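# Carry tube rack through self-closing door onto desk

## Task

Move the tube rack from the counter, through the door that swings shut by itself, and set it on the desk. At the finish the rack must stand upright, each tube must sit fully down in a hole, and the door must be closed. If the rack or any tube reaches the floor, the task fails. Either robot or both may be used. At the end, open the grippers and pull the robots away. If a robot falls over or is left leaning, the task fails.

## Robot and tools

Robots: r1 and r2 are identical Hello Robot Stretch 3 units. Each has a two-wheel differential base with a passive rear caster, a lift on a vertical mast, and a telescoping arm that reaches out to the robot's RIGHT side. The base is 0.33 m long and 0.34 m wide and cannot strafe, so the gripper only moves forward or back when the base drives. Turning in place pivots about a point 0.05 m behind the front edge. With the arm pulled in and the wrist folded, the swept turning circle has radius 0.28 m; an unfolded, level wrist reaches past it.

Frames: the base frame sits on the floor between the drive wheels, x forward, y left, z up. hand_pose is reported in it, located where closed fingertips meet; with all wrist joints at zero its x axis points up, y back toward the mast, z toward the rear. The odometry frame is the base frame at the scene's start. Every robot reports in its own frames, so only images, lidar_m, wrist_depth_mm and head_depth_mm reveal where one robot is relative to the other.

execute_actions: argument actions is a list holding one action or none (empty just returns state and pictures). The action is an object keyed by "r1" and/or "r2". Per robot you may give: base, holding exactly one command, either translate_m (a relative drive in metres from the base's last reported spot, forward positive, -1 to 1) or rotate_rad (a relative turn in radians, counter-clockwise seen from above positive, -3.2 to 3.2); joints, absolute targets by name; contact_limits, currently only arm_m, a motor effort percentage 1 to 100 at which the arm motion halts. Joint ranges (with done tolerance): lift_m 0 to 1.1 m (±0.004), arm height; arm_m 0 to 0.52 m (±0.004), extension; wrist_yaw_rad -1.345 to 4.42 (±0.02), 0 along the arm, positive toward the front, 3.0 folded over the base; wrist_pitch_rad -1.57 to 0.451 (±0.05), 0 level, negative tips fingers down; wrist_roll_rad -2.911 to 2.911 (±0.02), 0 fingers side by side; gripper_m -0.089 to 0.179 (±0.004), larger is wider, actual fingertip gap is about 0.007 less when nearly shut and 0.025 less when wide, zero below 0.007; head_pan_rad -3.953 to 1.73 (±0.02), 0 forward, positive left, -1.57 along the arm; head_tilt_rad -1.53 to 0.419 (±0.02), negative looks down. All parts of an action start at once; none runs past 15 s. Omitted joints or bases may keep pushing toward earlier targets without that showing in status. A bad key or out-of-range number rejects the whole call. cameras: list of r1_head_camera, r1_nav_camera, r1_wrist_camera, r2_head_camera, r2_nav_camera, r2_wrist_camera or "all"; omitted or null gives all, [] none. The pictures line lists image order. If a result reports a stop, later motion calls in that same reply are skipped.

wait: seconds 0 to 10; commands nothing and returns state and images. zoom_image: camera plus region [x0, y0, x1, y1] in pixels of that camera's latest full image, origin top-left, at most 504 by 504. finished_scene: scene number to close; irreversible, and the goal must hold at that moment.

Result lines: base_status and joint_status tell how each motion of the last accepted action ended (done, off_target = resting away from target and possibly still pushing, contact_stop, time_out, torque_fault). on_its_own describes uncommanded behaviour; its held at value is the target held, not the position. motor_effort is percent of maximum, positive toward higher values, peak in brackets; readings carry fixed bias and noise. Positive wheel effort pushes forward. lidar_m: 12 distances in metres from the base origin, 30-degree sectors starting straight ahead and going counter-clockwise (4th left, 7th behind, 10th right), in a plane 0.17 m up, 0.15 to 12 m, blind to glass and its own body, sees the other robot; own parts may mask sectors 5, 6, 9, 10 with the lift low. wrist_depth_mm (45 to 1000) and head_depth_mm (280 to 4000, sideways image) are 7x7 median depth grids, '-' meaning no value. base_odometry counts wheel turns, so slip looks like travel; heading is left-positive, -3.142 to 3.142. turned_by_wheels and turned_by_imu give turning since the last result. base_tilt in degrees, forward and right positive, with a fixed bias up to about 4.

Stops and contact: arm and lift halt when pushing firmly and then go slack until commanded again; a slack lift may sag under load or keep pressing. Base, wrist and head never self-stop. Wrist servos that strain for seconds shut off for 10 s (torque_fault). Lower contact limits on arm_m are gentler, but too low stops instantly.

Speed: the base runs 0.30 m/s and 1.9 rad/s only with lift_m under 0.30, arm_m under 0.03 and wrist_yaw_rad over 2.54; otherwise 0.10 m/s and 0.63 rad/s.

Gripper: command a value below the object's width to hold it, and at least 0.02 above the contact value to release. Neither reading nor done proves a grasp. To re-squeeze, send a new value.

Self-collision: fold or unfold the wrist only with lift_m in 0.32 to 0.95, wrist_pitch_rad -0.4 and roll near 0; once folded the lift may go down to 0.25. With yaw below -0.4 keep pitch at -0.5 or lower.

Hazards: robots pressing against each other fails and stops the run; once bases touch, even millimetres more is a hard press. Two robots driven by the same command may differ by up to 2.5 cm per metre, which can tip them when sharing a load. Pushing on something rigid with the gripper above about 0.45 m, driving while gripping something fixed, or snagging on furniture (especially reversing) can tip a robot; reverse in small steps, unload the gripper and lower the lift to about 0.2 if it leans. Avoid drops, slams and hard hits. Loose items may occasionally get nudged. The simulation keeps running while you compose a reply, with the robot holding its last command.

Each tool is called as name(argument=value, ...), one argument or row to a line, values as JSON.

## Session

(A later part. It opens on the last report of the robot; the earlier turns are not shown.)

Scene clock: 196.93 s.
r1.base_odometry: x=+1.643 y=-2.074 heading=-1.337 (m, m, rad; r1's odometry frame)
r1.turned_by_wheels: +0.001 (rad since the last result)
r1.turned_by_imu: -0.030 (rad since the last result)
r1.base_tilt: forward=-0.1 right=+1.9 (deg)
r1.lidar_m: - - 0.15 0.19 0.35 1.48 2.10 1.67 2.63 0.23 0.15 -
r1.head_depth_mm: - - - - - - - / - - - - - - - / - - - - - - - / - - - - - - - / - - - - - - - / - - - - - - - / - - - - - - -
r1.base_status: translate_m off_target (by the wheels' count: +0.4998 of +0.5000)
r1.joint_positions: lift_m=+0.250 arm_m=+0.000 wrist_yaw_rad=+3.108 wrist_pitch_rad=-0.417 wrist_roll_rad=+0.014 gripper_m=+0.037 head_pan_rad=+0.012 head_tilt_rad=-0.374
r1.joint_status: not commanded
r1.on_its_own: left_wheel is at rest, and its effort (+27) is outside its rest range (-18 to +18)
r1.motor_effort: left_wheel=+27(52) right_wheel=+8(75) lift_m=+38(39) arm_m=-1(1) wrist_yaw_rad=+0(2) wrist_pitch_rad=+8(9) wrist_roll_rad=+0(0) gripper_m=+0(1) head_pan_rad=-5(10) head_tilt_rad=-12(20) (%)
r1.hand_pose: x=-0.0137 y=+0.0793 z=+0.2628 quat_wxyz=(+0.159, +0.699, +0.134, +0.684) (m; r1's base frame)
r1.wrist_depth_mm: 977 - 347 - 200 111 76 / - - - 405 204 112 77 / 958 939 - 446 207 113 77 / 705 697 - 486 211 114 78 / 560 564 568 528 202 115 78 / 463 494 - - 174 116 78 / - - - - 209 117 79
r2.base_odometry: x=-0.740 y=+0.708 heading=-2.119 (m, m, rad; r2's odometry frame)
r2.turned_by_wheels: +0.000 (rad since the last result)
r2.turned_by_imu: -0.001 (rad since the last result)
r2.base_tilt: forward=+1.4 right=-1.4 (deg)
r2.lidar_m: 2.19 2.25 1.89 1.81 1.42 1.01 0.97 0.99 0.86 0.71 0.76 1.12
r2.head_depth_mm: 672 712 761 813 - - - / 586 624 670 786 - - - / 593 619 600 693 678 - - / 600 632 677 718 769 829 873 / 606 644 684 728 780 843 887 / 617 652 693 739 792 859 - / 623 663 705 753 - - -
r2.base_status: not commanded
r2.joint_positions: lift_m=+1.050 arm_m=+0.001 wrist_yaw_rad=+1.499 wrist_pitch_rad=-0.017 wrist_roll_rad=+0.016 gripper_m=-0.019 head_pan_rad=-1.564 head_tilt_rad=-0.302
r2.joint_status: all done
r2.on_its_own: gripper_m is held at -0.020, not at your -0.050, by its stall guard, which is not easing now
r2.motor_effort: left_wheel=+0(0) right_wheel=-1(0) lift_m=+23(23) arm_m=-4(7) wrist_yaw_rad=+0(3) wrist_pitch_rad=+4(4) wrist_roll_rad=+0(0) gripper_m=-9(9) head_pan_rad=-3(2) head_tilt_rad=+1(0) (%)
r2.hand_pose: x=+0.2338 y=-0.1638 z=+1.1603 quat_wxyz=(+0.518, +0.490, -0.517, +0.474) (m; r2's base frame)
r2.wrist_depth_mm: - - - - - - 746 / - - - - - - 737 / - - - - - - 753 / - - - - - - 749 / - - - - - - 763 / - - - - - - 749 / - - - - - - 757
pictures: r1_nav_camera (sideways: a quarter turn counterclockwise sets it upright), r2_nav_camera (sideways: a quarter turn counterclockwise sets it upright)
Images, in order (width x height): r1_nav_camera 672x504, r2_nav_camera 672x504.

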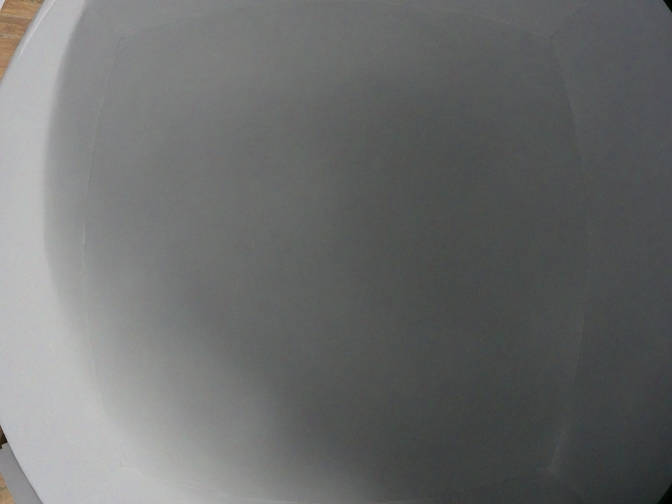

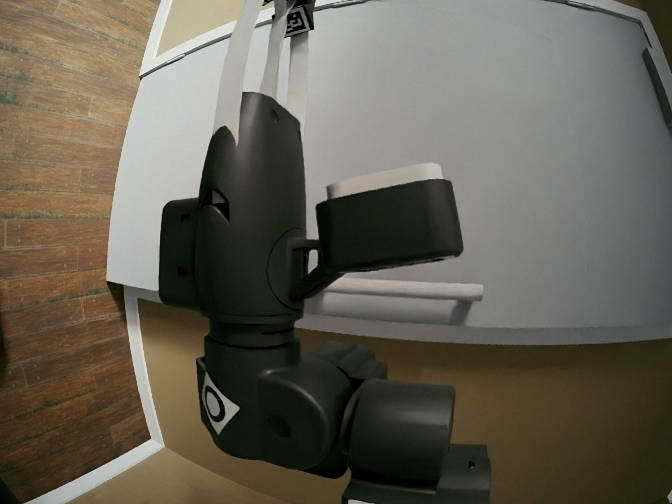

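execute_actions(
  actions=[
    {"r1":{"base":{"translate_m":-0.55}},"r2":{"base":{"translate_m":0.9},"joints":{"wrist_yaw_rad":3.0,"lift_m":0.9,"wrist_pitch_rad":-0.4}}},
  ],
  cameras=[],
)

execute_actions(
  actions=[
    {"r1":{"base":{"rotate_rad":-0.35}}},
  ],
  cameras=[],
)

execute_actions(
  actions=[
    {"r1":{"base":{"translate_m":0.42}}},
  ],
  cameras=[],
)

execute_actions(
  actions=[
    {"r1":{"base":{"rotate_rad":0.38}}},
  ],
  cameras=[],
)

execute_actions(
  actions=[
    {"r1":{"base":{"translate_m":0.5}}},
  ],
  cameras=["r2_nav_camera","r1_nav_camera"],
)

Scene clock: 208.43 s.
r1.base_odometry: x=+1.516 y=-1.539 heading=-1.337 (m, m, rad; r1's odometry frame)
r1.turned_by_wheels: +0.000 (rad since the last result)
r1.turned_by_imu: +0.001 (rad since the last result)
r1.base_tilt: forward=-0.1 right=+1.8 (deg)
r1.lidar_m: 0.53 0.52 0.54 1.10 1.11 1.31 1.57 1.19 1.96 2.65 0.78 0.57
r1.head_depth_mm: 442 476 516 564 621 689 780 / 433 466 505 550 604 671 755 / 425 457 494 538 588 651 732 / 417 448 484 525 574 634 708 / 411 440 474 514 559 617 687 / 403 432 464 502 547 601 667 / 396 423 455 492 534 586 647
r1.base_status: done
r1.joint_positions: lift_m=+0.250 arm_m=+0.000 wrist_yaw_rad=+3.108 wrist_pitch_rad=-0.417 wrist_roll_rad=+0.014 gripper_m=+0.037 head_pan_rad=+0.007 head_tilt_rad=-0.396
r1.joint_status: not commanded
r1.motor_effort: left_wheel=-1(15) right_wheel=+0(7) lift_m=+38(38) arm_m=-1(1) wrist_yaw_rad=+0(0) wrist_pitch_rad=+8(7) wrist_roll_rad=+0(1) gripper_m=+0(1) head_pan_rad=-3(5) head_tilt_rad=-2(13) (%)
r1.hand_pose: x=-0.0137 y=+0.0793 z=+0.2628 quat_wxyz=(+0.159, +0.699, +0.134, +0.684) (m; r1's base frame)
r1.wrist_depth_mm: 904 953 - - 956 599 441 / 978 - - - - 618 427 / 968 944 - 948 921 635 445 / 711 718 - 706 725 639 479 / 559 554 556 567 558 554 515 / 464 500 - - 466 460 467 / - - - - 391 397 396
r2.base_odometry: x=-1.209 y=-0.061 heading=-2.119 (m, m, rad; r2's odometry frame)
r2.turned_by_wheels: +0.000 (rad since the last result)
r2.turned_by_imu: +0.000 (rad since the last result)
r2.base_tilt: forward=+1.4 right=-1.3 (deg)
r2.lidar_m: 1.29 1.33 1.77 1.84 1.89 1.95 1.86 1.15 0.82 0.77 0.80 1.08
r2.head_depth_mm: 651 689 731 781 838 898 979 / 651 691 735 784 835 899 975 / 648 684 726 776 827 899 967 / 655 693 737 787 841 901 980 / 653 694 740 787 840 909 986 / 656 695 739 785 840 910 988 / 654 695 739 787 845 911 991
r2.base_status: done
r2.joint_positions: lift_m=+0.900 arm_m=+0.001 wrist_yaw_rad=+2.999 wrist_pitch_rad=-0.413 wrist_roll_rad=+0.016 gripper_m=-0.019 head_pan_rad=-1.564 head_tilt_rad=-0.302
r2.joint_status: all done
r2.on_its_own: gripper_m is held at -0.020, not at your -0.050, by its stall guard, which is not easing now
r2.motor_effort: left_wheel=+0(3) right_wheel=-1(5) lift_m=+20(20) arm_m=-4(4) wrist_yaw_rad=-1(2) wrist_pitch_rad=+3(4) wrist_roll_rad=+1(0) gripper_m=-9(10) head_pan_rad=-2(2) head_tilt_rad=+0(0) (%)
r2.hand_pose: x=+0.0108 y=+0.0772 z=+0.9139 quat_wxyz=(+0.195, +0.706, +0.094, +0.674) (m; r2's base frame)
r2.wrist_depth_mm: - - - - - - - / - - - - - - - / - - - - - - - / - - - - - - - / - - - - - - - / - - - - - - - / - - - - - - -
pictures: none
No camera images: the call's "cameras" was empty. Leave "cameras" out to get every camera's image.

Scene clock: 209.63 s.
r1.base_odometry: x=+1.516 y=-1.539 heading=-1.687 (m, m, rad; r1's odometry frame)
r1.turned_by_wheels: -0.350 (rad since the last result)
r1.turned_by_imu: -0.345 (rad since the last result)
r1.base_tilt: forward=+0.1 right=+1.9 (deg)
r1.lidar_m: 0.54 0.53 0.52 0.66 1.12 1.15 1.31 1.56 1.19 2.30 1.56 0.73
r1.head_depth_mm: 581 636 696 755 800 870 979 / 543 590 646 715 795 899 992 / 510 552 600 655 726 812 923 / 480 516 559 607 669 741 832 / 455 486 524 567 618 679 754 / 430 460 493 530 576 630 691 / 409 436 465 499 539 583 640
r1.base_status: done
r1.joint_positions: lift_m=+0.250 arm_m=+0.000 wrist_yaw_rad=+3.108 wrist_pitch_rad=-0.417 wrist_roll_rad=+0.014 gripper_m=+0.037 head_pan_rad=+0.007 head_tilt_rad=-0.396
r1.joint_status: not commanded
r1.motor_effort: left_wheel=+1(5) right_wheel=-5(11) lift_m=+39(37) arm_m=-1(1) wrist_yaw_rad=+0(0) wrist_pitch_rad=+8(8) wrist_roll_rad=-1(0) gripper_m=+0(0) head_pan_rad=-3(3) head_tilt_rad=-2(2) (%)
r1.hand_pose: x=-0.0137 y=+0.0793 z=+0.2628 quat_wxyz=(+0.159, +0.699, +0.134, +0.684) (m; r1's base frame)
r1.wrist_depth_mm: 817 882 - 864 588 473 424 / 841 939 - 932 627 512 436 / 886 953 - 901 660 555 464 / 702 706 - 708 659 589 465 / 562 567 551 568 563 567 491 / 462 490 - - 476 461 462 / - - - - 390 393 392
r2.base_odometry: x=-1.209 y=-0.061 heading=-2.119 (m, m, rad; r2's odometry frame)
r2.turned_by_wheels: +0.000 (rad since the last result)
r2.turned_by_imu: +0.000 (rad since the last result)
r2.base_tilt: forward=+1.4 right=-1.4 (deg)
r2.lidar_m: 1.29 1.33 1.77 1.84 1.90 1.96 1.86 1.15 0.82 0.77 0.81 1.07
r2.head_depth_mm: 654 690 731 779 837 898 978 / 649 687 734 780 839 903 983 / 646 683 727 775 834 896 965 / 652 691 735 782 839 904 980 / 652 691 735 787 844 909 979 / 655 694 738 784 844 907 983 / 657 695 740 788 845 907 989
r2.base_status: not commanded
r2.joint_positions: lift_m=+0.900 arm_m=+0.001 wrist_yaw_rad=+2.999 wrist_pitch_rad=-0.413 wrist_roll_rad=+0.016 gripper_m=-0.019 head_pan_rad=-1.564 head_tilt_rad=-0.302
r2.joint_status: not commanded
r2.on_its_own: gripper_m is held at -0.020, not at your -0.050, by its stall guard, which is not easing now
r2.motor_effort: left_wheel=+0(0) right_wheel=+0(1) lift_m=+20(20) arm_m=-4(4) wrist_yaw_rad=+1(1) wrist_pitch_rad=+3(3) wrist_roll_rad=+1(0) gripper_m=-10(10) head_pan_rad=-2(3) head_tilt_rad=+0(0) (%)
r2.hand_pose: x=+0.0108 y=+0.0772 z=+0.9139 quat_wxyz=(+0.195, +0.706, +0.094, +0.674) (m; r2's base frame)
r2.wrist_depth_mm: - - - - - - - / - - - - - - - / - - - - - - - / - - - - - - - / - - - - - - - / - - - - - - - / - - - - - - -
pictures: none
No camera images: the call's "cameras" was empty. Leave "cameras" out to get every camera's image.

Scene clock: 212.63 s.
r1.base_odometry: x=+1.467 y=-1.956 heading=-1.687 (m, m, rad; r1's odometry frame)
r1.turned_by_wheels: +0.000 (rad since the last result)
r1.turned_by_imu: -0.002 (rad since the last result)
r1.base_tilt: forward=+0.2 right=+1.9 (deg)
r1.lidar_m: 0.17 0.16 0.17 0.23 0.49 1.36 1.73 1.48 2.03 2.52 0.44 0.22
r1.head_depth_mm: - - - - - - 296 / - - - - - - - / - - - - - - - / - - - - - - - / - - - - - - - / - - - - - - - / - - - - - - -
r1.base_status: done
r1.joint_positions: lift_m=+0.250 arm_m=+0.000 wrist_yaw_rad=+3.108 wrist_pitch_rad=-0.417 wrist_roll_rad=+0.014 gripper_m=+0.037 head_pan_rad=+0.007 head_tilt_rad=-0.396
r1.joint_status: not commanded
r1.motor_effort: left_wheel=+2(8) right_wheel=-5(9) lift_m=+38(38) arm_m=-1(1) wrist_yaw_rad=+0(0) wrist_pitch_rad=+8(8) wrist_roll_rad=-1(0) gripper_m=+0(0) head_pan_rad=-3(3) head_tilt_rad=-1(2) (%)
r1.hand_pose: x=-0.0137 y=+0.0793 z=+0.2628 quat_wxyz=(+0.159, +0.699, +0.134, +0.684) (m; r1's base frame)
r1.wrist_depth_mm: 961 - 466 346 238 180 146 / - - - 374 251 188 151 / 936 941 - 412 268 197 156 / 708 712 - 453 286 207 162 / 557 560 558 514 299 219 169 / 458 500 - - 292 231 176 / - - - - 346 242 183
r2.base_odometry: x=-1.209 y=-0.061 heading=-2.119 (m, m, rad; r2's odometry frame)
r2.turned_by_wheels: +0.000 (rad since the last result)
r2.turned_by_imu: +0.000 (rad since the last result)
r2.base_tilt: forward=+1.4 right=-1.4 (deg)
r2.lidar_m: 1.29 1.33 1.78 1.85 1.90 1.95 1.86 1.15 0.83 0.77 0.80 1.08
r2.head_depth_mm: 651 689 732 782 836 899 975 / 649 689 733 782 836 901 978 / 649 683 724 776 830 895 966 / 654 690 733 786 838 906 980 / 652 693 732 786 840 906 978 / 655 696 738 787 840 907 981 / 655 697 739 786 845 907 988
r2.base_status: not commanded
r2.joint_positions: lift_m=+0.900 arm_m=+0.001 wrist_yaw_rad=+2.998 wrist_pitch_rad=-0.413 wrist_roll_rad=+0.016 gripper_m=-0.019 head_pan_rad=-1.564 head_tilt_rad=-0.302
r2.joint_status: not commanded
r2.on_its_own: gripper_m is held at -0.020, not at your -0.050, by its stall guard, which is not easing now
r2.motor_effort: left_wheel=+0(0) right_wheel=-1(0) lift_m=+20(20) arm_m=-4(4) wrist_yaw_rad=+2(1) wrist_pitch_rad=+3(3) wrist_roll_rad=+1(1) gripper_m=-9(10) head_pan_rad=-3(2) head_tilt_rad=+0(0) (%)
r2.hand_pose: x=+0.0108 y=+0.0772 z=+0.9139 quat_wxyz=(+0.195, +0.706, +0.094, +0.674) (m; r2's base frame)
r2.wrist_depth_mm: - - - - - - - / - - - - - - - / - - - - - - - / - - - - - - - / - - - - - - - / - - - - - - - / - - - - - - -
pictures: none
No camera images: the call's "cameras" was empty. Leave "cameras" out to get every camera's image.

Scene clock: 214.00 s.
r1.base_odometry: x=+1.467 y=-1.956 heading=-1.307 (m, m, rad; r1's odometry frame)
r1.turned_by_wheels: +0.380 (rad since the last result)
r1.turned_by_imu: +0.374 (rad since the last result)
r1.base_tilt: forward=+0.2 right=+2.0 (deg)
r1.lidar_m: 0.16 0.16 0.21 0.44 1.32 1.66 1.93 1.47 2.47 0.47 0.26 0.17
r1.head_depth_mm: - - - - - - - / - - - - - - - / - - - - - - - / - - - - - - - / - - - - - - - / - - - - - - - / - - - - - - -
r1.base_status: done
r1.joint_positions: lift_m=+0.250 arm_m=+0.000 wrist_yaw_rad=+3.108 wrist_pitch_rad=-0.417 wrist_roll_rad=+0.014 gripper_m=+0.037 head_pan_rad=+0.007 head_tilt_rad=-0.396
r1.joint_status: not commanded
r1.motor_effort: left_wheel=-4(7) right_wheel=+4(11) lift_m=+38(38) arm_m=-1(1) wrist_yaw_rad=+0(0) wrist_pitch_rad=+7(8) wrist_roll_rad=+0(0) gripper_m=-1(0) head_pan_rad=-3(3) head_tilt_rad=-2(2) (%)
r1.hand_pose: x=-0.0137 y=+0.0793 z=+0.2628 quat_wxyz=(+0.159, +0.699, +0.134, +0.684) (m; r1's base frame)
r1.wrist_depth_mm: - - - 612 395 240 174 / - - - 684 407 246 176 / 938 959 - 705 420 252 178 / 716 713 - 639 433 256 181 / 559 557 557 554 433 262 183 / 469 496 - - 384 267 186 / - - - - 389 272 188
r2.base_odometry: x=-1.209 y=-0.061 heading=-2.119 (m, m, rad; r2's odometry frame)
r2.turned_by_wheels: +0.000 (rad since the last result)
r2.turned_by_imu: +0.000 (rad since the last result)
r2.base_tilt: forward=+1.4 right=-1.3 (deg)
r2.lidar_m: 1.29 1.33 1.77 1.84 1.89 1.95 1.86 1.16 0.82 0.77 0.81 1.08
r2.head_depth_mm: 652 690 732 780 834 902 974 / 648 691 731 782 840 900 976 / 648 684 728 776 830 894 965 / 655 692 735 784 838 905 980 / 653 693 738 783 838 906 987 / 655 693 739 786 846 906 981 / 657 696 738 788 845 910 989
r2.base_status: not commanded
r2.joint_positions: lift_m=+0.900 arm_m=+0.001 wrist_yaw_rad=+2.998 wrist_pitch_rad=-0.413 wrist_roll_rad=+0.016 gripper_m=-0.019 head_pan_rad=-1.564 head_tilt_rad=-0.302
r2.joint_status: not commanded
r2.on_its_own: gripper_m is held at -0.020, not at your -0.050, by its stall guard, which is not easing now
r2.motor_effort: left_wheel=+0(0) right_wheel=+0(1) lift_m=+20(20) arm_m=-4(4) wrist_yaw_rad=+1(1) wrist_pitch_rad=+3(4) wrist_roll_rad=+0(1) gripper_m=-9(10) head_pan_rad=-2(4) head_tilt_rad=+0(0) (%)
r2.hand_pose: x=+0.0108 y=+0.0772 z=+0.9139 quat_wxyz=(+0.195, +0.706, +0.094, +0.674) (m; r2's base frame)
r2.wrist_depth_mm: - - - - - - - / - - - - - - - / - - - - - - - / - - - - - - - / - - - - - - - / - - - - - - - / - - - - - - -
pictures: none
No camera images: the call's "cameras" was empty. Leave "cameras" out to get every camera's image.

Scene clock: 217.17 s.
r1.base_odometry: x=+1.598 y=-2.438 heading=-1.305 (m, m, rad; r1's odometry frame)
r1.turned_by_wheels: +0.001 (rad since the last result)
r1.turned_by_imu: +0.076 (rad since the last result)
r1.base_tilt: forward=+0.1 right=+2.1 (deg)
r1.lidar_m: - - 0.15 0.19 1.35 1.80 1.58 2.09 2.55 0.23 0.15 -
r1.head_depth_mm: - - - - - - - / - - - - - - - / - - - - - - - / - - - - - - - / - - - - - - - / - - - - - - - / - - - - - - -
r1.base_status: translate_m off_target (by the wheels' count: +0.4998 of +0.5000)
r1.joint_positions: lift_m=+0.250 arm_m=+0.000 wrist_yaw_rad=+3.108 wrist_pitch_rad=-0.417 wrist_roll_rad=+0.015 gripper_m=+0.037 head_pan_rad=+0.020 head_tilt_rad=-0.371
r1.joint_status: not commanded
r1.on_its_own: left_wheel is at rest, and its effort (+37) is outside its rest range (-18 to +18)
r1.motor_effort: left_wheel=+37(54) right_wheel=+8(55) lift_m=+39(40) arm_m=-1(2) wrist_yaw_rad=+0(13) wrist_pitch_rad=+7(9) wrist_roll_rad=-1(0) gripper_m=+0(0) head_pan_rad=-8(11) head_tilt_rad=-13(19) (%)
r1.hand_pose: x=-0.0137 y=+0.0793 z=+0.2628 quat_wxyz=(+0.159, +0.699, +0.134, +0.684) (m; r1's base frame)
r1.wrist_depth_mm: - - - 476 200 110 76 / - - - 514 203 112 76 / 933 952 - 573 208 112 77 / 718 703 - 630 212 113 78 / 556 558 566 565 203 115 78 / 464 502 - - 175 116 78 / - - - - 209 116 79
r2.base_odometry: x=-1.209 y=-0.061 heading=-2.119 (m, m, rad; r2's odometry frame)
r2.turned_by_wheels: +0.000 (rad since the last result)
r2.turned_by_imu: +0.000 (rad since the last result)
r2.base_tilt: forward=+1.3 right=-1.4 (deg)
r2.lidar_m: 1.29 1.33 1.78 1.84 1.90 1.95 1.86 1.14 0.82 0.77 0.81 1.08
r2.head_depth_mm: 649 691 733 780 833 895 972 / 649 690 731 782 837 898 974 / 648 684 728 775 827 894 968 / 651 691 735 782 841 903 979 / 653 694 735 786 839 907 981 / 655 696 739 786 843 907 983 / 656 696 741 787 849 910 984
r2.base_status: not commanded
r2.joint_positions: lift_m=+0.900 arm_m=+0.001 wrist_yaw_rad=+2.998 wrist_pitch_rad=-0.413 wrist_roll_rad=+0.016 gripper_m=-0.019 head_pan_rad=-1.564 head_tilt_rad=-0.302
r2.joint_status: not commanded
r2.on_its_own: gripper_m is held at -0.020, not at your -0.050, by its stall guard, which is not easing now
r2.motor_effort: left_wheel=+0(1) right_wheel=+0(0) lift_m=+20(20) arm_m=-4(4) wrist_yaw_rad=+0(1) wrist_pitch_rad=+3(3) wrist_roll_rad=+1(1) gripper_m=-10(10) head_pan_rad=-3(2) head_tilt_rad=+0(0) (%)
r2.hand_pose: x=+0.0108 y=+0.0772 z=+0.9139 quat_wxyz=(+0.195, +0.706, +0.094, +0.674) (m; r2's base frame)
r2.wrist_depth_mm: - - - - - - - / - - - - - - - / - - - - - - - / - - - - - - - / - - - - - - - / - - - - - - - / - - - - - - -
pictures: r1_nav_camera (sideways: a quarter turn counterclockwise sets it upright), r2_nav_camera (sideways: a quarter turn counterclockwise sets it upright)
Images, in order (width x height): r1_nav_camera 672x504, r2_nav_camera 672x504.

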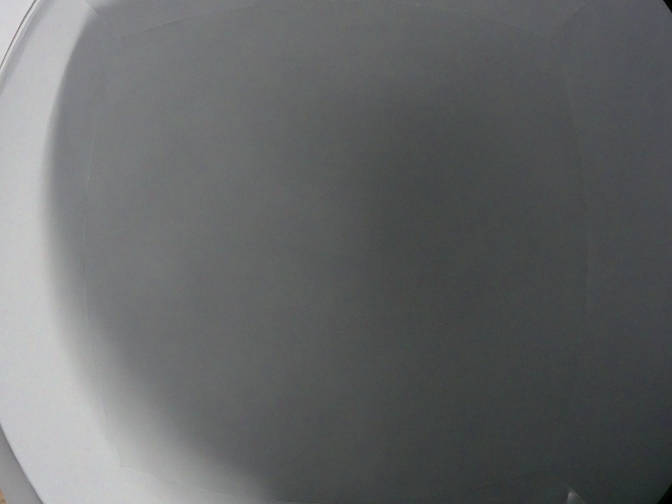

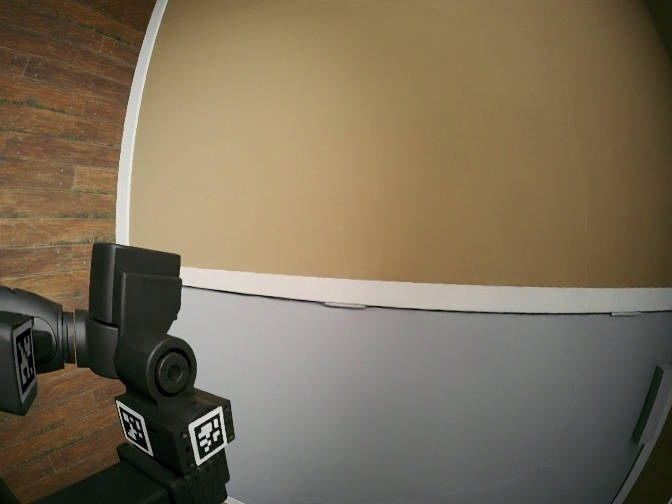

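execute_actions(
  actions=[
    {"r2":{"base":{"translate_m":-0.9},"joints":{"wrist_yaw_rad":0,"lift_m":1.0,"wrist_pitch_rad":0,"gripper_m":0.12,"arm_m":0.15}}},
  ],
  cameras=["r2_wrist_camera"],
)

Scene clock: 228.03 s.
r1.base_odometry: x=+1.598 y=-2.438 heading=-1.305 (m, m, rad; r1's odometry frame)
r1.turned_by_wheels: +0.000 (rad since the last result)
r1.turned_by_imu: -0.001 (rad since the last result)
r1.base_tilt: forward=+0.0 right=+1.9 (deg)
r1.lidar_m: - - 0.15 0.19 1.36 1.81 1.58 2.10 2.56 0.23 0.15 -
r1.head_depth_mm: - - - - - - - / - - - - - - - / - - - - - - - / - - - - - - - / - - - - - - - / - - - - - - - / - - - - - - -
r1.base_status: not commanded
r1.joint_positions: lift_m=+0.250 arm_m=+0.000 wrist_yaw_rad=+3.108 wrist_pitch_rad=-0.417 wrist_roll_rad=+0.015 gripper_m=+0.037 head_pan_rad=+0.020 head_tilt_rad=-0.371
r1.joint_status: not commanded
r1.on_its_own: left_wheel is at rest, and its effort (+37) is outside its rest range (-18 to +18)
r1.motor_effort: left_wheel=+37(37) right_wheel=+8(7) lift_m=+38(38) arm_m=-1(1) wrist_yaw_rad=+1(0) wrist_pitch_rad=+7(8) wrist_roll_rad=-1(1) gripper_m=+1(0) head_pan_rad=-8(8) head_tilt_rad=-13(14) (%)
r1.hand_pose: x=-0.0137 y=+0.0793 z=+0.2628 quat_wxyz=(+0.159, +0.699, +0.134, +0.684) (m; r1's base frame)
r1.wrist_depth_mm: - - - 472 200 111 76 / - - - 516 204 112 77 / 971 945 - 579 208 113 77 / 717 701 - 623 211 114 78 / 566 560 553 550 203 114 78 / 464 498 - - 174 116 79 / - - - - 209 117 79
r2.base_odometry: x=-0.740 y=+0.708 heading=-2.119 (m, m, rad; r2's odometry frame)
r2.turned_by_wheels: +0.000 (rad since the last result)
r2.turned_by_imu: -0.002 (rad since the last result)
r2.base_tilt: forward=+1.4 right=-1.3 (deg)
r2.lidar_m: 2.19 2.25 1.90 1.81 1.42 1.01 0.97 1.00 0.85 0.80 0.83 1.12
r2.head_depth_mm: 670 710 766 797 - - 1013 / 669 705 754 785 - - 1011 / 669 701 734 777 - - 1001 / 671 709 756 796 874 929 1010 / 673 713 760 806 869 935 1015 / 676 715 760 811 866 938 1015 / 675 718 763 812 875 939 1024
r2.base_status: done
r2.joint_positions: lift_m=+1.000 arm_m=+0.150 wrist_yaw_rad=+0.001 wrist_pitch_rad=-0.024 wrist_roll_rad=+0.016 gripper_m=+0.120 head_pan_rad=-1.564 head_tilt_rad=-0.302
r2.joint_status: all done
r2.motor_effort: left_wheel=-1(4) right_wheel=+0(5) lift_m=+26(21) arm_m=+4(5) wrist_yaw_rad=-2(1) wrist_pitch_rad=+6(7) wrist_roll_rad=+0(1) gripper_m=-1(93) head_pan_rad=-1(2) head_tilt_rad=+0(0) (%)
r2.hand_pose: x=-0.0211 y=-0.5502 z=+1.1083 quat_wxyz=(+0.702, +0.009, -0.712, -0.008) (m; r2's base frame)
r2.wrist_depth_mm: 386 389 383 381 385 396 396 / 400 400 401 398 400 409 407 / 416 416 406 415 415 425 421 / 430 425 429 422 425 438 433 / 446 442 447 445 438 447 454 / 465 460 458 459 461 - 466 / 489 481 481 474 479 490 491
pictures: r2_wrist_camera
Images, in order (width x height): r2_wrist_camera 644x364.

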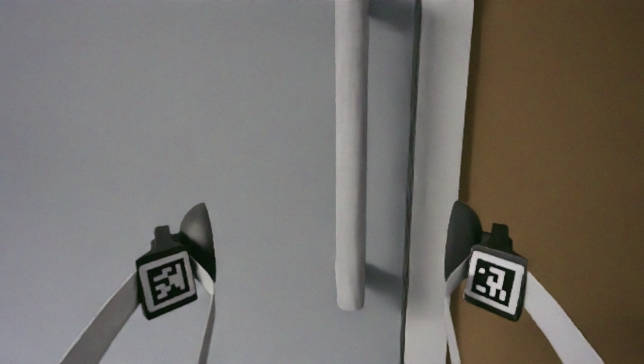

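execute_actions(
  actions=[
    {"r2":{"base":{"translate_m":-0.03},"joints":{"arm_m":0.42,"lift_m":1.05},"contact_limits":{"arm_m":10}}},
  ],
  cameras=[],
)

execute_actions(
  actions=[
    {"r2":{"joints":{"gripper_m":-0.02}}},
  ],
  cameras=["r2_wrist_camera"],
)

execute_actions(
  actions=[
    {"r2":{"joints":{"arm_m":0.1},"contact_limits":{"arm_m":42}},"r1":{"base":{"translate_m":0.4}}},
  ],
  cameras=["r2_wrist_camera","r2_nav_camera"],
)

Scene clock: 232.30 s.
r1.base_odometry: x=+1.598 y=-2.439 heading=-1.307 (m, m, rad; r1's odometry frame)
r1.turned_by_wheels: -0.001 (rad since the last result)
r1.turned_by_imu: +0.022 (rad since the last result)
r1.base_tilt: forward=+0.0 right=+1.9 (deg)
r1.lidar_m: - - 0.15 0.20 1.36 1.83 1.58 2.11 2.53 0.22 0.15 -
r1.head_depth_mm: - - - - - - - / - - - - - - - / - - - - - - - / - - - - - - - / - - - - - - - / - - - - - - - / - - - - - - -
r1.base_status: not commanded
r1.joint_positions: lift_m=+0.250 arm_m=+0.000 wrist_yaw_rad=+3.108 wrist_pitch_rad=-0.417 wrist_roll_rad=+0.015 gripper_m=+0.037 head_pan_rad=-0.001 head_tilt_rad=-0.371
r1.joint_status: not commanded
r1.motor_effort: left_wheel=+8(37) right_wheel=+14(18) lift_m=+38(38) arm_m=-1(1) wrist_yaw_rad=+0(0) wrist_pitch_rad=+8(8) wrist_roll_rad=-1(1) gripper_m=+1(1) head_pan_rad=+0(8) head_tilt_rad=-13(13) (%)
r1.hand_pose: x=-0.0137 y=+0.0793 z=+0.2628 quat_wxyz=(+0.159, +0.699, +0.134, +0.684) (m; r1's base frame)
r1.wrist_depth_mm: - - - 483 205 111 76 / - - - 516 207 112 76 / 953 948 - 561 211 113 77 / 710 700 - 656 212 114 77 / 553 564 564 565 204 114 78 / 463 502 - - 176 116 78 / - - - - 210 117 78
r2.base_odometry: x=-0.725 y=+0.733 heading=-2.119 (m, m, rad; r2's odometry frame)
r2.turned_by_wheels: +0.000 (rad since the last result)
r2.turned_by_imu: +0.000 (rad since the last result)
r2.base_tilt: forward=+1.4 right=-1.4 (deg)
r2.lidar_m: 2.21 2.28 1.90 1.81 1.38 0.98 0.94 0.97 0.86 0.81 0.84 1.12
r2.head_depth_mm: 677 722 748 821 869 937 1017 / 673 707 756 816 867 937 1016 / 680 717 723 834 872 943 1013 / 681 722 767 814 876 944 1021 / 682 724 769 821 878 945 1025 / 684 723 769 821 878 951 1029 / 686 726 770 818 880 950 1028
r2.base_status: done
r2.joint_positions: lift_m=+1.050 arm_m=+0.393 wrist_yaw_rad=+0.000 wrist_pitch_rad=-0.026 wrist_roll_rad=+0.016 gripper_m=+0.120 head_pan_rad=-1.564 head_tilt_rad=-0.302
r2.joint_status: arm_m contact_stop (moved +0.244 of +0.270); the others done
r2.on_its_own: arm_m is slack since a contact_stop, until your next command for it (your +0.420 is given up)
r2.motor_effort: left_wheel=+0(3) right_wheel=-3(6) lift_m=+26(29) arm_m=+0(11) wrist_yaw_rad=+1(4) wrist_pitch_rad=+7(9) wrist_roll_rad=+0(1) gripper_m=+0(1) head_pan_rad=-2(2) head_tilt_rad=+0(0) (%)
r2.contact_limits: arm_m 10 (drawing in: default 25, maximum 42; extending or still: default 35, maximum 57)
r2.hand_pose: x=-0.0216 y=-0.7938 z=+1.1578 quat_wxyz=(+0.702, +0.009, -0.712, -0.010) (m; r2's base frame)
r2.wrist_depth_mm: 168 168 167 93 169 156 156 / 174 174 172 96 174 161 163 / 180 180 178 100 180 166 176 / 186 186 186 104 186 172 184 / 193 192 192 108 194 177 190 / 200 199 200 112 201 - 200 / 209 209 208 117 209 192 209
pictures: none
No camera images: the call's "cameras" was empty. Leave "cameras" out to get every camera's image.

not run: a stop came earlier in this reply.

not run: a stop came earlier in this reply.

execute_actions(
  actions=[
    {"r2":{"joints":{"gripper_m":-0.02,"arm_m":0.385}}},
  ],
  cameras=["r2_wrist_camera"],
)

execute_actions(
  actions=[
    {"r2":{"joints":{"arm_m":0.1},"contact_limits":{"arm_m":42}},"r1":{"base":{"translate_m":0.4}}},
  ],
  cameras=["r2_wrist_camera","r2_nav_camera"],
)

Scene clock: 234.83 s.
r1.base_odometry: x=+1.598 y=-2.439 heading=-1.307 (m, m, rad; r1's odometry frame)
r1.turned_by_wheels: +0.000 (rad since the last result)
r1.turned_by_imu: +0.000 (rad since the last result)
r1.base_tilt: forward=+0.0 right=+1.9 (deg)
r1.lidar_m: - - 0.15 0.20 1.36 1.83 1.58 2.10 2.53 0.22 0.15 -
r1.head_depth_mm: - - - - - - - / - - - - - - - / - - - - - - - / - - - - - - - / - - - - - - - / - - - - - - - / - - - - - - -
r1.base_status: not commanded
r1.joint_positions: lift_m=+0.250 arm_m=+0.000 wrist_yaw_rad=+3.108 wrist_pitch_rad=-0.417 wrist_roll_rad=+0.015 gripper_m=+0.037 head_pan_rad=-0.001 head_tilt_rad=-0.371
r1.joint_status: not commanded
r1.motor_effort: left_wheel=+9(8) right_wheel=+14(14) lift_m=+38(38) arm_m=-1(1) wrist_yaw_rad=+0(0) wrist_pitch_rad=+8(8) wrist_roll_rad=-1(0) gripper_m=+0(0) head_pan_rad=+0(1) head_tilt_rad=-14(13) (%)
r1.hand_pose: x=-0.0137 y=+0.0793 z=+0.2628 quat_wxyz=(+0.159, +0.699, +0.134, +0.684) (m; r1's base frame)
r1.wrist_depth_mm: - - - 482 205 111 76 / - - - 522 207 112 76 / 944 931 - 572 210 113 77 / 711 706 - 638 214 114 77 / 559 566 570 558 203 115 78 / 457 498 - - 174 116 78 / - - - - 211 116 79
r2.base_odometry: x=-0.725 y=+0.733 heading=-2.118 (m, m, rad; r2's odometry frame)
r2.turned_by_wheels: +0.000 (rad since the last result)
r2.turned_by_imu: +0.000 (rad since the last result)
r2.base_tilt: forward=+1.4 right=-1.4 (deg)
r2.lidar_m: 2.22 2.29 1.90 1.81 1.38 0.98 0.94 0.96 0.86 0.81 0.84 1.12
r2.head_depth_mm: 676 717 743 819 876 935 1015 / 671 706 754 815 869 930 1017 / 681 716 722 834 877 943 1009 / 684 720 764 816 882 943 1021 / 684 723 767 820 879 946 1023 / 683 726 765 822 879 944 1033 / 687 727 768 823 882 950 1033
r2.base_status: not commanded
r2.joint_positions: lift_m=+1.050 arm_m=+0.385 wrist_yaw_rad=+0.022 wrist_pitch_rad=-0.025 wrist_roll_rad=+0.016 gripper_m=-0.019 head_pan_rad=-1.564 head_tilt_rad=-0.302
r2.joint_status: all done
r2.on_its_own: wrist_yaw_rad is at rest, and its effort (-15) is outside its rest range (-12 to +12)
r2.motor_effort: left_wheel=+5(5) right_wheel=-15(16) lift_m=+26(26) arm_m=+0(3) wrist_yaw_rad=-15(15) wrist_pitch_rad=+7(7) wrist_roll_rad=+0(0) gripper_m=-26(100) head_pan_rad=-1(2) head_tilt_rad=+0(0) (%)
r2.hand_pose: x=-0.0160 y=-0.7855 z=+1.1581 quat_wxyz=(+0.702, +0.017, -0.712, -0.002) (m; r2's base frame)
r2.wrist_depth_mm: 179 178 177 101 174 163 161 / 185 185 183 104 180 168 167 / 192 191 190 108 187 173 173 / 199 199 196 112 193 178 187 / 205 205 203 116 199 185 195 / 214 213 212 121 207 192 201 / 223 221 219 125 217 199 212
pictures: r2_wrist_camera
Images, in order (width x height): r2_wrist_camera 644x364.

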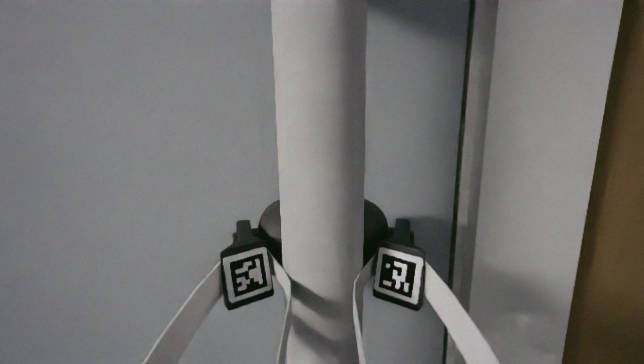

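Scene clock: 238.97 s.
r1.base_odometry: x=+1.703 y=-2.824 heading=-1.306 (m, m, rad; r1's odometry frame)
r1.turned_by_wheels: +0.000 (rad since the last result)
r1.turned_by_imu: -0.282 (rad since the last result)
r1.base_tilt: forward=+0.2 right=+1.8 (deg)
r1.lidar_m: - - 0.15 0.19 0.52 1.51 1.93 1.68 2.44 0.23 0.15 -
r1.head_depth_mm: - - - - - - - / - - - - - - - / - - - - - - - / - - - - - - - / - - - - - - - / - - - - - - - / - - - - - - -
r1.base_status: done
r1.joint_positions: lift_m=+0.250 arm_m=+0.000 wrist_yaw_rad=+3.108 wrist_pitch_rad=-0.417 wrist_roll_rad=+0.015 gripper_m=+0.037 head_pan_rad=+0.005 head_tilt_rad=-0.394
r1.joint_status: not commanded
r1.motor_effort: left_wheel=+12(56) right_wheel=+12(81) lift_m=+37(39) arm_m=-1(1) wrist_yaw_rad=+0(10) wrist_pitch_rad=+7(8) wrist_roll_rad=-1(1) gripper_m=+1(1) head_pan_rad=-2(11) head_tilt_rad=-3(16) (%)
r1.hand_pose: x=-0.0137 y=+0.0793 z=+0.2628 quat_wxyz=(+0.159, +0.699, +0.134, +0.684) (m; r1's base frame)
r1.wrist_depth_mm: - 445 - - 202 111 76 / - 492 - - 205 112 77 / 977 838 - 891 209 113 77 / 710 680 - 666 211 114 78 / 557 560 571 557 203 115 78 / 463 495 - - 175 116 79 / - - - - 210 117 79
r2.base_odometry: x=-0.725 y=+0.733 heading=-2.119 (m, m, rad; r2's odometry frame)
r2.turned_by_wheels: -0.001 (rad since the last result)
r2.turned_by_imu: +0.221 (rad since the last result)
r2.base_tilt: forward=+0.0 right=+0.9 (deg)
r2.lidar_m: 2.26 2.21 1.83 1.82 1.09 0.90 0.90 0.98 0.58 0.56 0.73 1.43
r2.head_depth_mm: 397 427 448 - - - 910 / 415 436 464 - - 586 641 / 435 446 411 - - - 674 / 460 489 521 569 613 662 730 / 485 517 559 602 653 717 797 / 513 552 594 648 711 785 877 / 545 590 639 699 775 862 980
r2.base_status: not commanded
r2.joint_positions: lift_m=+1.050 arm_m=+0.101 wrist_yaw_rad=-0.007 wrist_pitch_rad=+0.024 wrist_roll_rad=+0.016 gripper_m=-0.019 head_pan_rad=-1.564 head_tilt_rad=-0.302
r2.joint_status: all done
r2.motor_effort: left_wheel=+0(14) right_wheel=+2(35) lift_m=+24(26) arm_m=-13(24) wrist_yaw_rad=+6(41) wrist_pitch_rad=-8(8) wrist_roll_rad=+1(0) gripper_m=-21(30) head_pan_rad=-2(3) head_tilt_rad=+0(0) (%)
r2.contact_limits: arm_m 42 (drawing in: default 25, maximum 42; extending or still: default 35, maximum 57)
r2.hand_pose: x=-0.0233 y=-0.5028 z=+1.1709 quat_wxyz=(+0.702, -0.011, -0.712, +0.006) (m; r2's base frame)
r2.wrist_depth_mm: 315 261 220 109 168 152 345 / 332 273 228 113 173 157 355 / 351 287 239 116 179 161 363 / 376 303 250 120 186 168 378 / 401 319 265 124 186 174 394 / 427 336 287 128 188 179 401 / 465 360 277 133 206 419 416
pictures: r2_nav_camera (sideways: a quarter turn counterclockwise sets it upright), r2_wrist_camera
Images, in order (width x height): r2_nav_camera 672x504, r2_wrist_camera 644x364.

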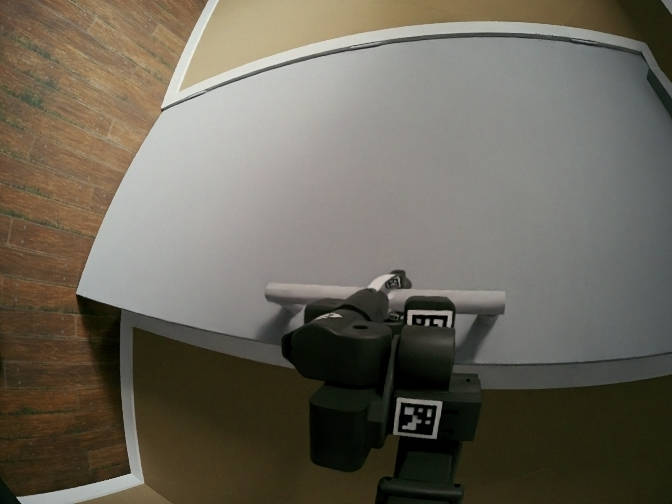

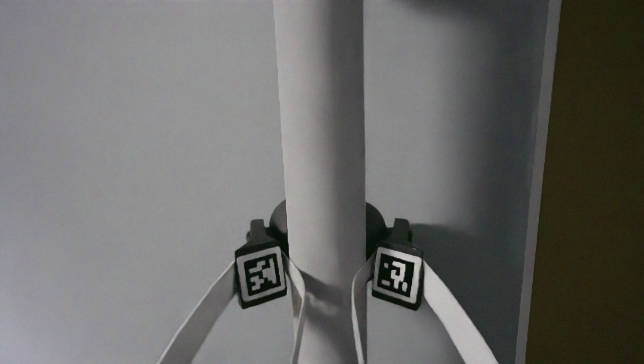

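execute_actions(
  actions=[
    {"r2":{"base":{"translate_m":0.15},"joints":{"arm_m":0.0}},"r1":{"base":{"translate_m":0.3}}},
  ],
  cameras=["r1_nav_camera","r2_nav_camera"],
)

Scene clock: 243.60 s.
r1.base_odometry: x=+1.782 y=-3.114 heading=-1.305 (m, m, rad; r1's odometry frame)
r1.turned_by_wheels: +0.001 (rad since the last result)
r1.turned_by_imu: -0.229 (rad since the last result)
r1.base_tilt: forward=+0.1 right=+2.0 (deg)
r1.lidar_m: - - 0.15 0.19 0.55 0.55 1.93 1.76 2.31 0.23 0.15 -
r1.head_depth_mm: - - - - - - - / - - - - - - - / - - - - - - - / - - - - - - - / - - - - - - - / - - - - - - - / - - - - - - -
r1.base_status: translate_m off_target (by the wheels' count: +0.2998 of +0.3000)
r1.joint_positions: lift_m=+0.250 arm_m=+0.000 wrist_yaw_rad=+3.108 wrist_pitch_rad=-0.417 wrist_roll_rad=+0.015 gripper_m=+0.037 head_pan_rad=+0.020 head_tilt_rad=-0.371
r1.joint_status: not commanded
r1.on_its_own: left_wheel is at rest, and its effort (+33) is outside its rest range (-18 to +18)
r1.motor_effort: left_wheel=+33(44) right_wheel=+8(48) lift_m=+37(39) arm_m=-1(1) wrist_yaw_rad=-1(1) wrist_pitch_rad=+7(8) wrist_roll_rad=-1(1) gripper_m=+0(1) head_pan_rad=-8(12) head_tilt_rad=-14(17) (%)
r1.hand_pose: x=-0.0138 y=+0.0793 z=+0.2628 quat_wxyz=(+0.159, +0.699, +0.134, +0.684) (m; r1's base frame)
r1.wrist_depth_mm: 411 - - - 201 110 76 / 430 - - - 205 111 77 / 446 891 - 887 207 113 77 / 480 666 - 664 212 114 78 / 519 553 557 560 204 115 78 / 465 494 - - 174 116 79 / - - - - 210 117 79
r2.base_odometry: x=-0.803 y=+0.605 heading=-2.119 (m, m, rad; r2's odometry frame)
r2.turned_by_wheels: +0.000 (rad since the last result)
r2.turned_by_imu: -0.156 (rad since the last result)
r2.base_tilt: forward=+1.4 right=-1.4 (deg)
r2.lidar_m: 2.09 2.19 1.84 1.79 1.45 1.09 1.06 1.11 0.41 0.42 0.58 1.23
r2.head_depth_mm: 327 341 358 373 - - - / 344 351 313 386 - - - / 366 384 404 422 - - - / 389 410 435 464 496 536 574 / 415 441 469 502 540 580 632 / 446 475 507 545 591 647 707 / 482 516 554 600 653 719 800
r2.base_status: done
r2.joint_positions: lift_m=+1.050 arm_m=+0.000 wrist_yaw_rad=-0.065 wrist_pitch_rad=-0.027 wrist_roll_rad=+0.016 gripper_m=-0.019 head_pan_rad=-1.564 head_tilt_rad=-0.302
r2.joint_status: all done
r2.on_its_own: wrist_yaw_rad is held at -0.062, not at your +0.000, by its stall guard, which is not easing now
r2.motor_effort: left_wheel=+0(35) right_wheel=+2(57) lift_m=+24(25) arm_m=+0(18) wrist_yaw_rad=+3(52) wrist_pitch_rad=+7(11) wrist_roll_rad=+1(0) gripper_m=-21(29) head_pan_rad=-2(1) head_tilt_rad=+0(0) (%)
r2.hand_pose: x=-0.0381 y=-0.4001 z=+1.1577 quat_wxyz=(+0.701, -0.013, -0.712, -0.033) (m; r2's base frame)
r2.wrist_depth_mm: 322 264 222 106 166 149 560 / 342 277 230 109 172 153 571 / 360 290 240 113 177 157 597 / 390 308 250 118 182 164 617 / 416 325 265 121 183 170 646 / 448 344 288 126 189 177 667 / 496 369 282 132 204 180 698
pictures: r1_nav_camera (sideways: a quarter turn counterclockwise sets it upright), r2_nav_camera (sideways: a quarter turn counterclockwise sets it upright)
Images, in order (width x height): r1_nav_camera 672x504, r2_nav_camera 672x504.

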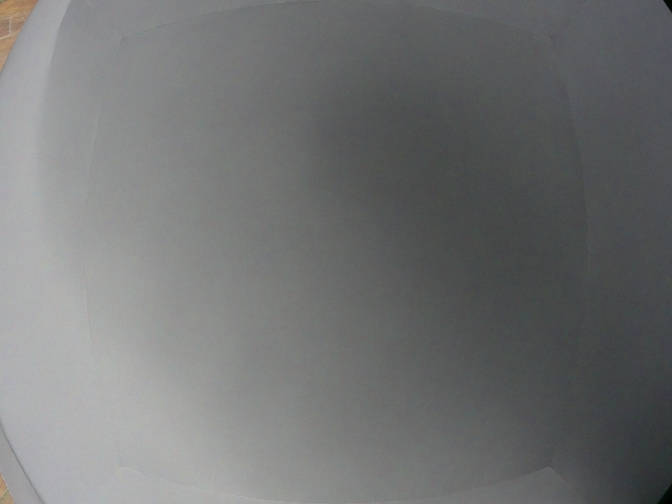

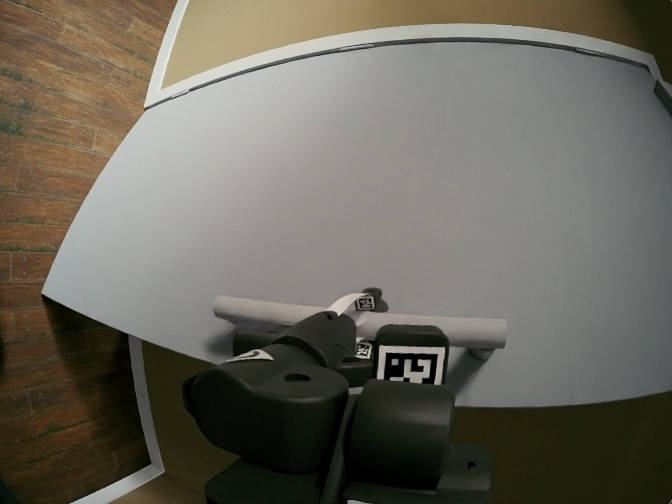

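execute_actions(
  actions=[
    {"r2":{"base":{"translate_m":0.2},"joints":{"wrist_yaw_rad":-0.35,"wrist_pitch_rad":-0.05}},"r1":{"base":{"translate_m":0.3}}},
  ],
  cameras=["r1_nav_camera","r2_nav_camera"],
)

Scene clock: 249.47 s.
r1.base_odometry: x=+1.860 y=-3.403 heading=-1.305 (m, m, rad; r1's odometry frame)
r1.turned_by_wheels: +0.000 (rad since the last result)
r1.turned_by_imu: -0.042 (rad since the last result)
r1.base_tilt: forward=+0.1 right=+2.0 (deg)
r1.lidar_m: - - 0.15 0.20 0.57 0.56 1.86 1.77 2.29 0.23 0.15 -
r1.head_depth_mm: - - - - - - - / - - - - - - - / - - - - - - - / - - - - - - - / - - - - - - - / - - - - - - - / - - - - - - -
r1.base_status: done
r1.joint_positions: lift_m=+0.250 arm_m=+0.000 wrist_yaw_rad=+3.108 wrist_pitch_rad=-0.417 wrist_roll_rad=+0.015 gripper_m=+0.037 head_pan_rad=+0.006 head_tilt_rad=-0.394
r1.joint_status: not commanded
r1.motor_effort: left_wheel=+5(45) right_wheel=+9(59) lift_m=+38(39) arm_m=-1(1) wrist_yaw_rad=+0(2) wrist_pitch_rad=+8(9) wrist_roll_rad=-1(1) gripper_m=+0(1) head_pan_rad=-2(8) head_tilt_rad=-2(16) (%)
r1.hand_pose: x=-0.0138 y=+0.0793 z=+0.2628 quat_wxyz=(+0.159, +0.699, +0.134, +0.684) (m; r1's base frame)
r1.wrist_depth_mm: 983 - - - 207 112 77 / 614 - - - 209 114 78 / 463 944 - 885 212 114 78 / 477 706 - 661 215 115 79 / 513 557 564 562 207 116 79 / 464 496 - - 177 117 80 / - - - - 214 118 80
r2.base_odometry: x=-0.907 y=+0.435 heading=-2.119 (m, m, rad; r2's odometry frame)
r2.turned_by_wheels: +0.000 (rad since the last result)
r2.turned_by_imu: -0.315 (rad since the last result)
r2.base_tilt: forward=+0.9 right=-0.7 (deg)
r2.lidar_m: 1.62 1.89 2.10 1.80 1.80 1.47 1.27 1.27 0.46 0.46 0.53 0.95
r2.head_depth_mm: 337 354 372 388 - - - / 347 366 389 407 - - - / 358 378 402 427 457 - - / 369 391 417 444 478 517 560 / 382 406 433 462 498 540 590 / 394 421 448 482 522 566 622 / 408 437 468 504 546 597 656
r2.base_status: done
r2.joint_positions: lift_m=+1.050 arm_m=+0.001 wrist_yaw_rad=-0.356 wrist_pitch_rad=-0.021 wrist_roll_rad=+0.016 gripper_m=-0.019 head_pan_rad=-1.564 head_tilt_rad=-0.302
r2.joint_status: all done
r2.motor_effort: left_wheel=+1(26) right_wheel=+7(100) lift_m=+23(24) arm_m=-12(13) wrist_yaw_rad=+4(71) wrist_pitch_rad=-9(10) wrist_roll_rad=+0(0) gripper_m=-23(33) head_pan_rad=-2(2) head_tilt_rad=+0(0) (%)
r2.hand_pose: x=-0.1105 y=-0.3858 z=+1.1593 quat_wxyz=(+0.689, -0.119, -0.703, -0.132) (m; r2's base frame)
r2.wrist_depth_mm: 176 178 181 109 185 - 919 / 182 185 187 112 190 - 907 / 188 190 193 116 198 - 948 / 195 198 200 120 205 - 947 / 201 205 207 124 215 - 975 / 209 212 215 129 224 - - / 218 220 224 137 232 - -
pictures: r1_nav_camera (sideways: a quarter turn counterclockwise sets it upright), r2_nav_camera (sideways: a quarter turn counterclockwise sets it upright)
Images, in order (width x height): r1_nav_camera 672x504, r2_nav_camera 672x504.

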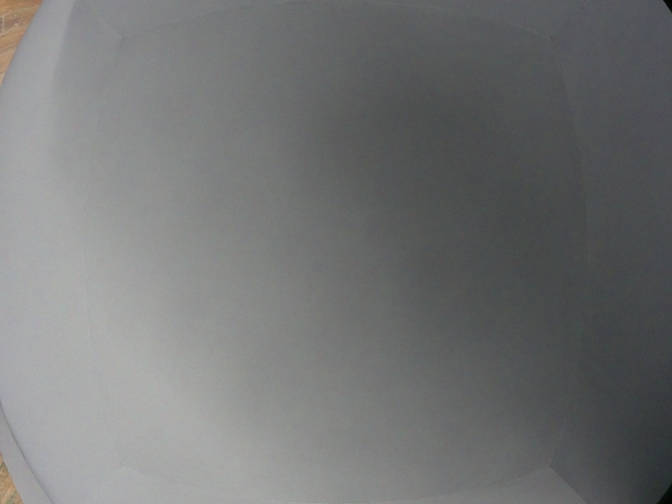

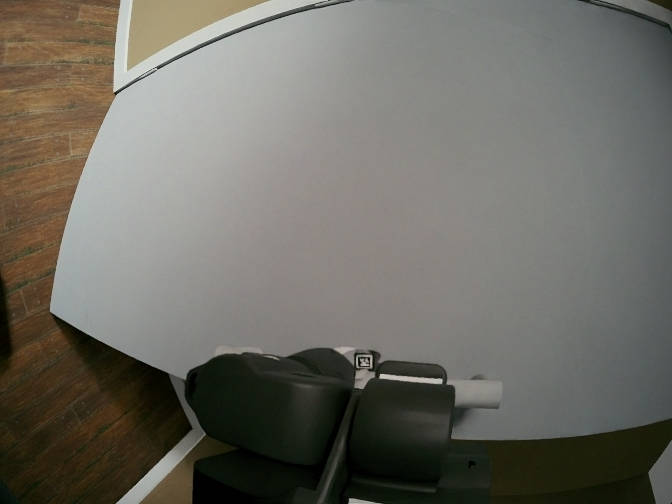

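execute_actions(
  actions=[
    {"r1":{"joints":{"head_pan_rad":1.2,"head_tilt_rad":-0.6}},"r2":{"joints":{"head_pan_rad":-2.6,"head_tilt_rad":-0.6}}},
  ],
  cameras=["r1_nav_camera","r2_nav_camera"],
)

Scene clock: 252.13 s.
r1.base_odometry: x=+1.861 y=-3.403 heading=-1.305 (m, m, rad; r1's odometry frame)
r1.turned_by_wheels: +0.000 (rad since the last result)
r1.turned_by_imu: +0.010 (rad since the last result)
r1.base_tilt: forward=+0.2 right=+1.9 (deg)
r1.lidar_m: - - 0.15 0.19 0.56 0.56 1.88 1.77 2.31 0.23 0.15 -
r1.head_depth_mm: - - - - - - - / - - - - - - - / - - - - - - - / - - - - - - - / - - - - - - - / - - - - 346 472 955 / - - 386 1660 1676 1400 1175
r1.base_status: not commanded
r1.joint_positions: lift_m=+0.250 arm_m=+0.000 wrist_yaw_rad=+3.108 wrist_pitch_rad=-0.417 wrist_roll_rad=+0.015 gripper_m=+0.037 head_pan_rad=+1.196 head_tilt_rad=-0.595
r1.joint_status: all done
r1.motor_effort: left_wheel=+3(17) right_wheel=+1(17) lift_m=+37(38) arm_m=-1(1) wrist_yaw_rad=+0(0) wrist_pitch_rad=+8(8) wrist_roll_rad=-1(1) gripper_m=+0(1) head_pan_rad=+2(49) head_tilt_rad=-2(46) (%)
r1.hand_pose: x=-0.0138 y=+0.0793 z=+0.2628 quat_wxyz=(+0.159, +0.699, +0.134, +0.684) (m; r1's base frame)
r1.wrist_depth_mm: 878 - - - 200 109 75 / 469 - - - 204 110 75 / 468 961 - 888 206 111 76 / 482 711 - 686 210 112 76 / 521 562 561 557 202 113 77 / 466 502 - - 172 114 77 / - - - - 206 115 77
r2.base_odometry: x=-0.907 y=+0.435 heading=-2.119 (m, m, rad; r2's odometry frame)
r2.turned_by_wheels: +0.000 (rad since the last result)
r2.turned_by_imu: +0.010 (rad since the last result)
r2.base_tilt: forward=+0.7 right=-0.3 (deg)
r2.lidar_m: 1.64 1.89 2.09 1.80 1.80 1.47 1.27 1.26 0.46 0.46 0.54 0.95
r2.head_depth_mm: 1021 1092 - - - 1376 1235 / 1057 1125 - - - 1416 1235 / 1083 1162 - - - 1443 1234 / 1125 - - - - 1438 1229 / 1148 - - - 1637 1451 1228 / 1186 - - - 1684 1481 1179 / 1166 - - - 1600 - -
r2.base_status: not commanded
r2.joint_positions: lift_m=+1.050 arm_m=+0.001 wrist_yaw_rad=-0.358 wrist_pitch_rad=-0.014 wrist_roll_rad=+0.016 gripper_m=-0.019 head_pan_rad=-2.593 head_tilt_rad=-0.592
r2.joint_status: all done
r2.motor_effort: left_wheel=+0(0) right_wheel=+10(11) lift_m=+23(23) arm_m=-12(12) wrist_yaw_rad=+5(7) wrist_pitch_rad=-11(11) wrist_roll_rad=+0(0) gripper_m=-22(24) head_pan_rad=-2(30) head_tilt_rad=-4(22) (%)
r2.hand_pose: x=-0.1110 y=-0.3858 z=+1.1610 quat_wxyz=(+0.689, -0.122, -0.702, -0.130) (m; r2's base frame)
r2.wrist_depth_mm: 176 178 181 108 185 - 912 / 181 184 186 112 191 - 926 / 188 190 193 116 198 - 948 / 195 197 200 120 206 - 945 / 202 203 207 125 213 - 961 / 209 212 214 129 224 - 968 / 219 219 224 137 232 - -
pictures: r1_nav_camera (sideways: a quarter turn counterclockwise sets it upright), r2_nav_camera (sideways: a quarter turn counterclockwise sets it upright)
Images, in order (width x height): r1_nav_camera 672x504, r2_nav_camera 672x504.

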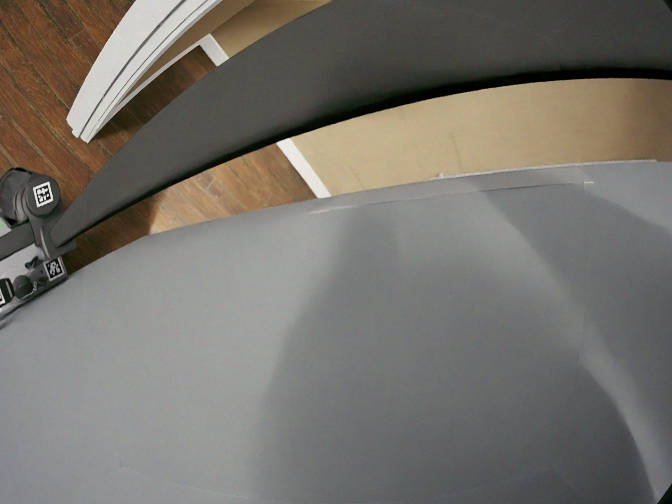

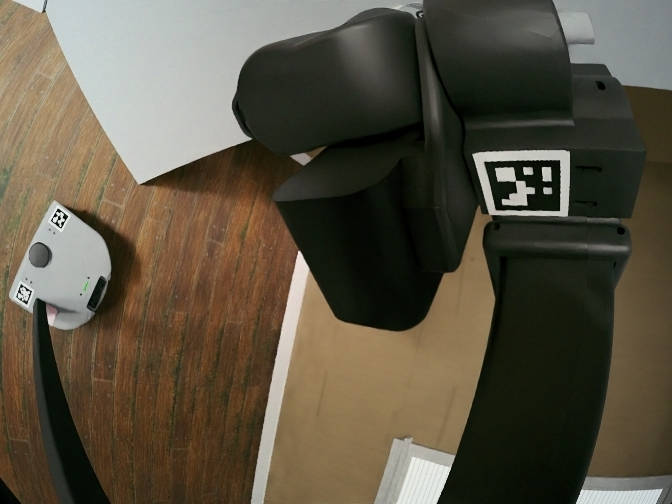

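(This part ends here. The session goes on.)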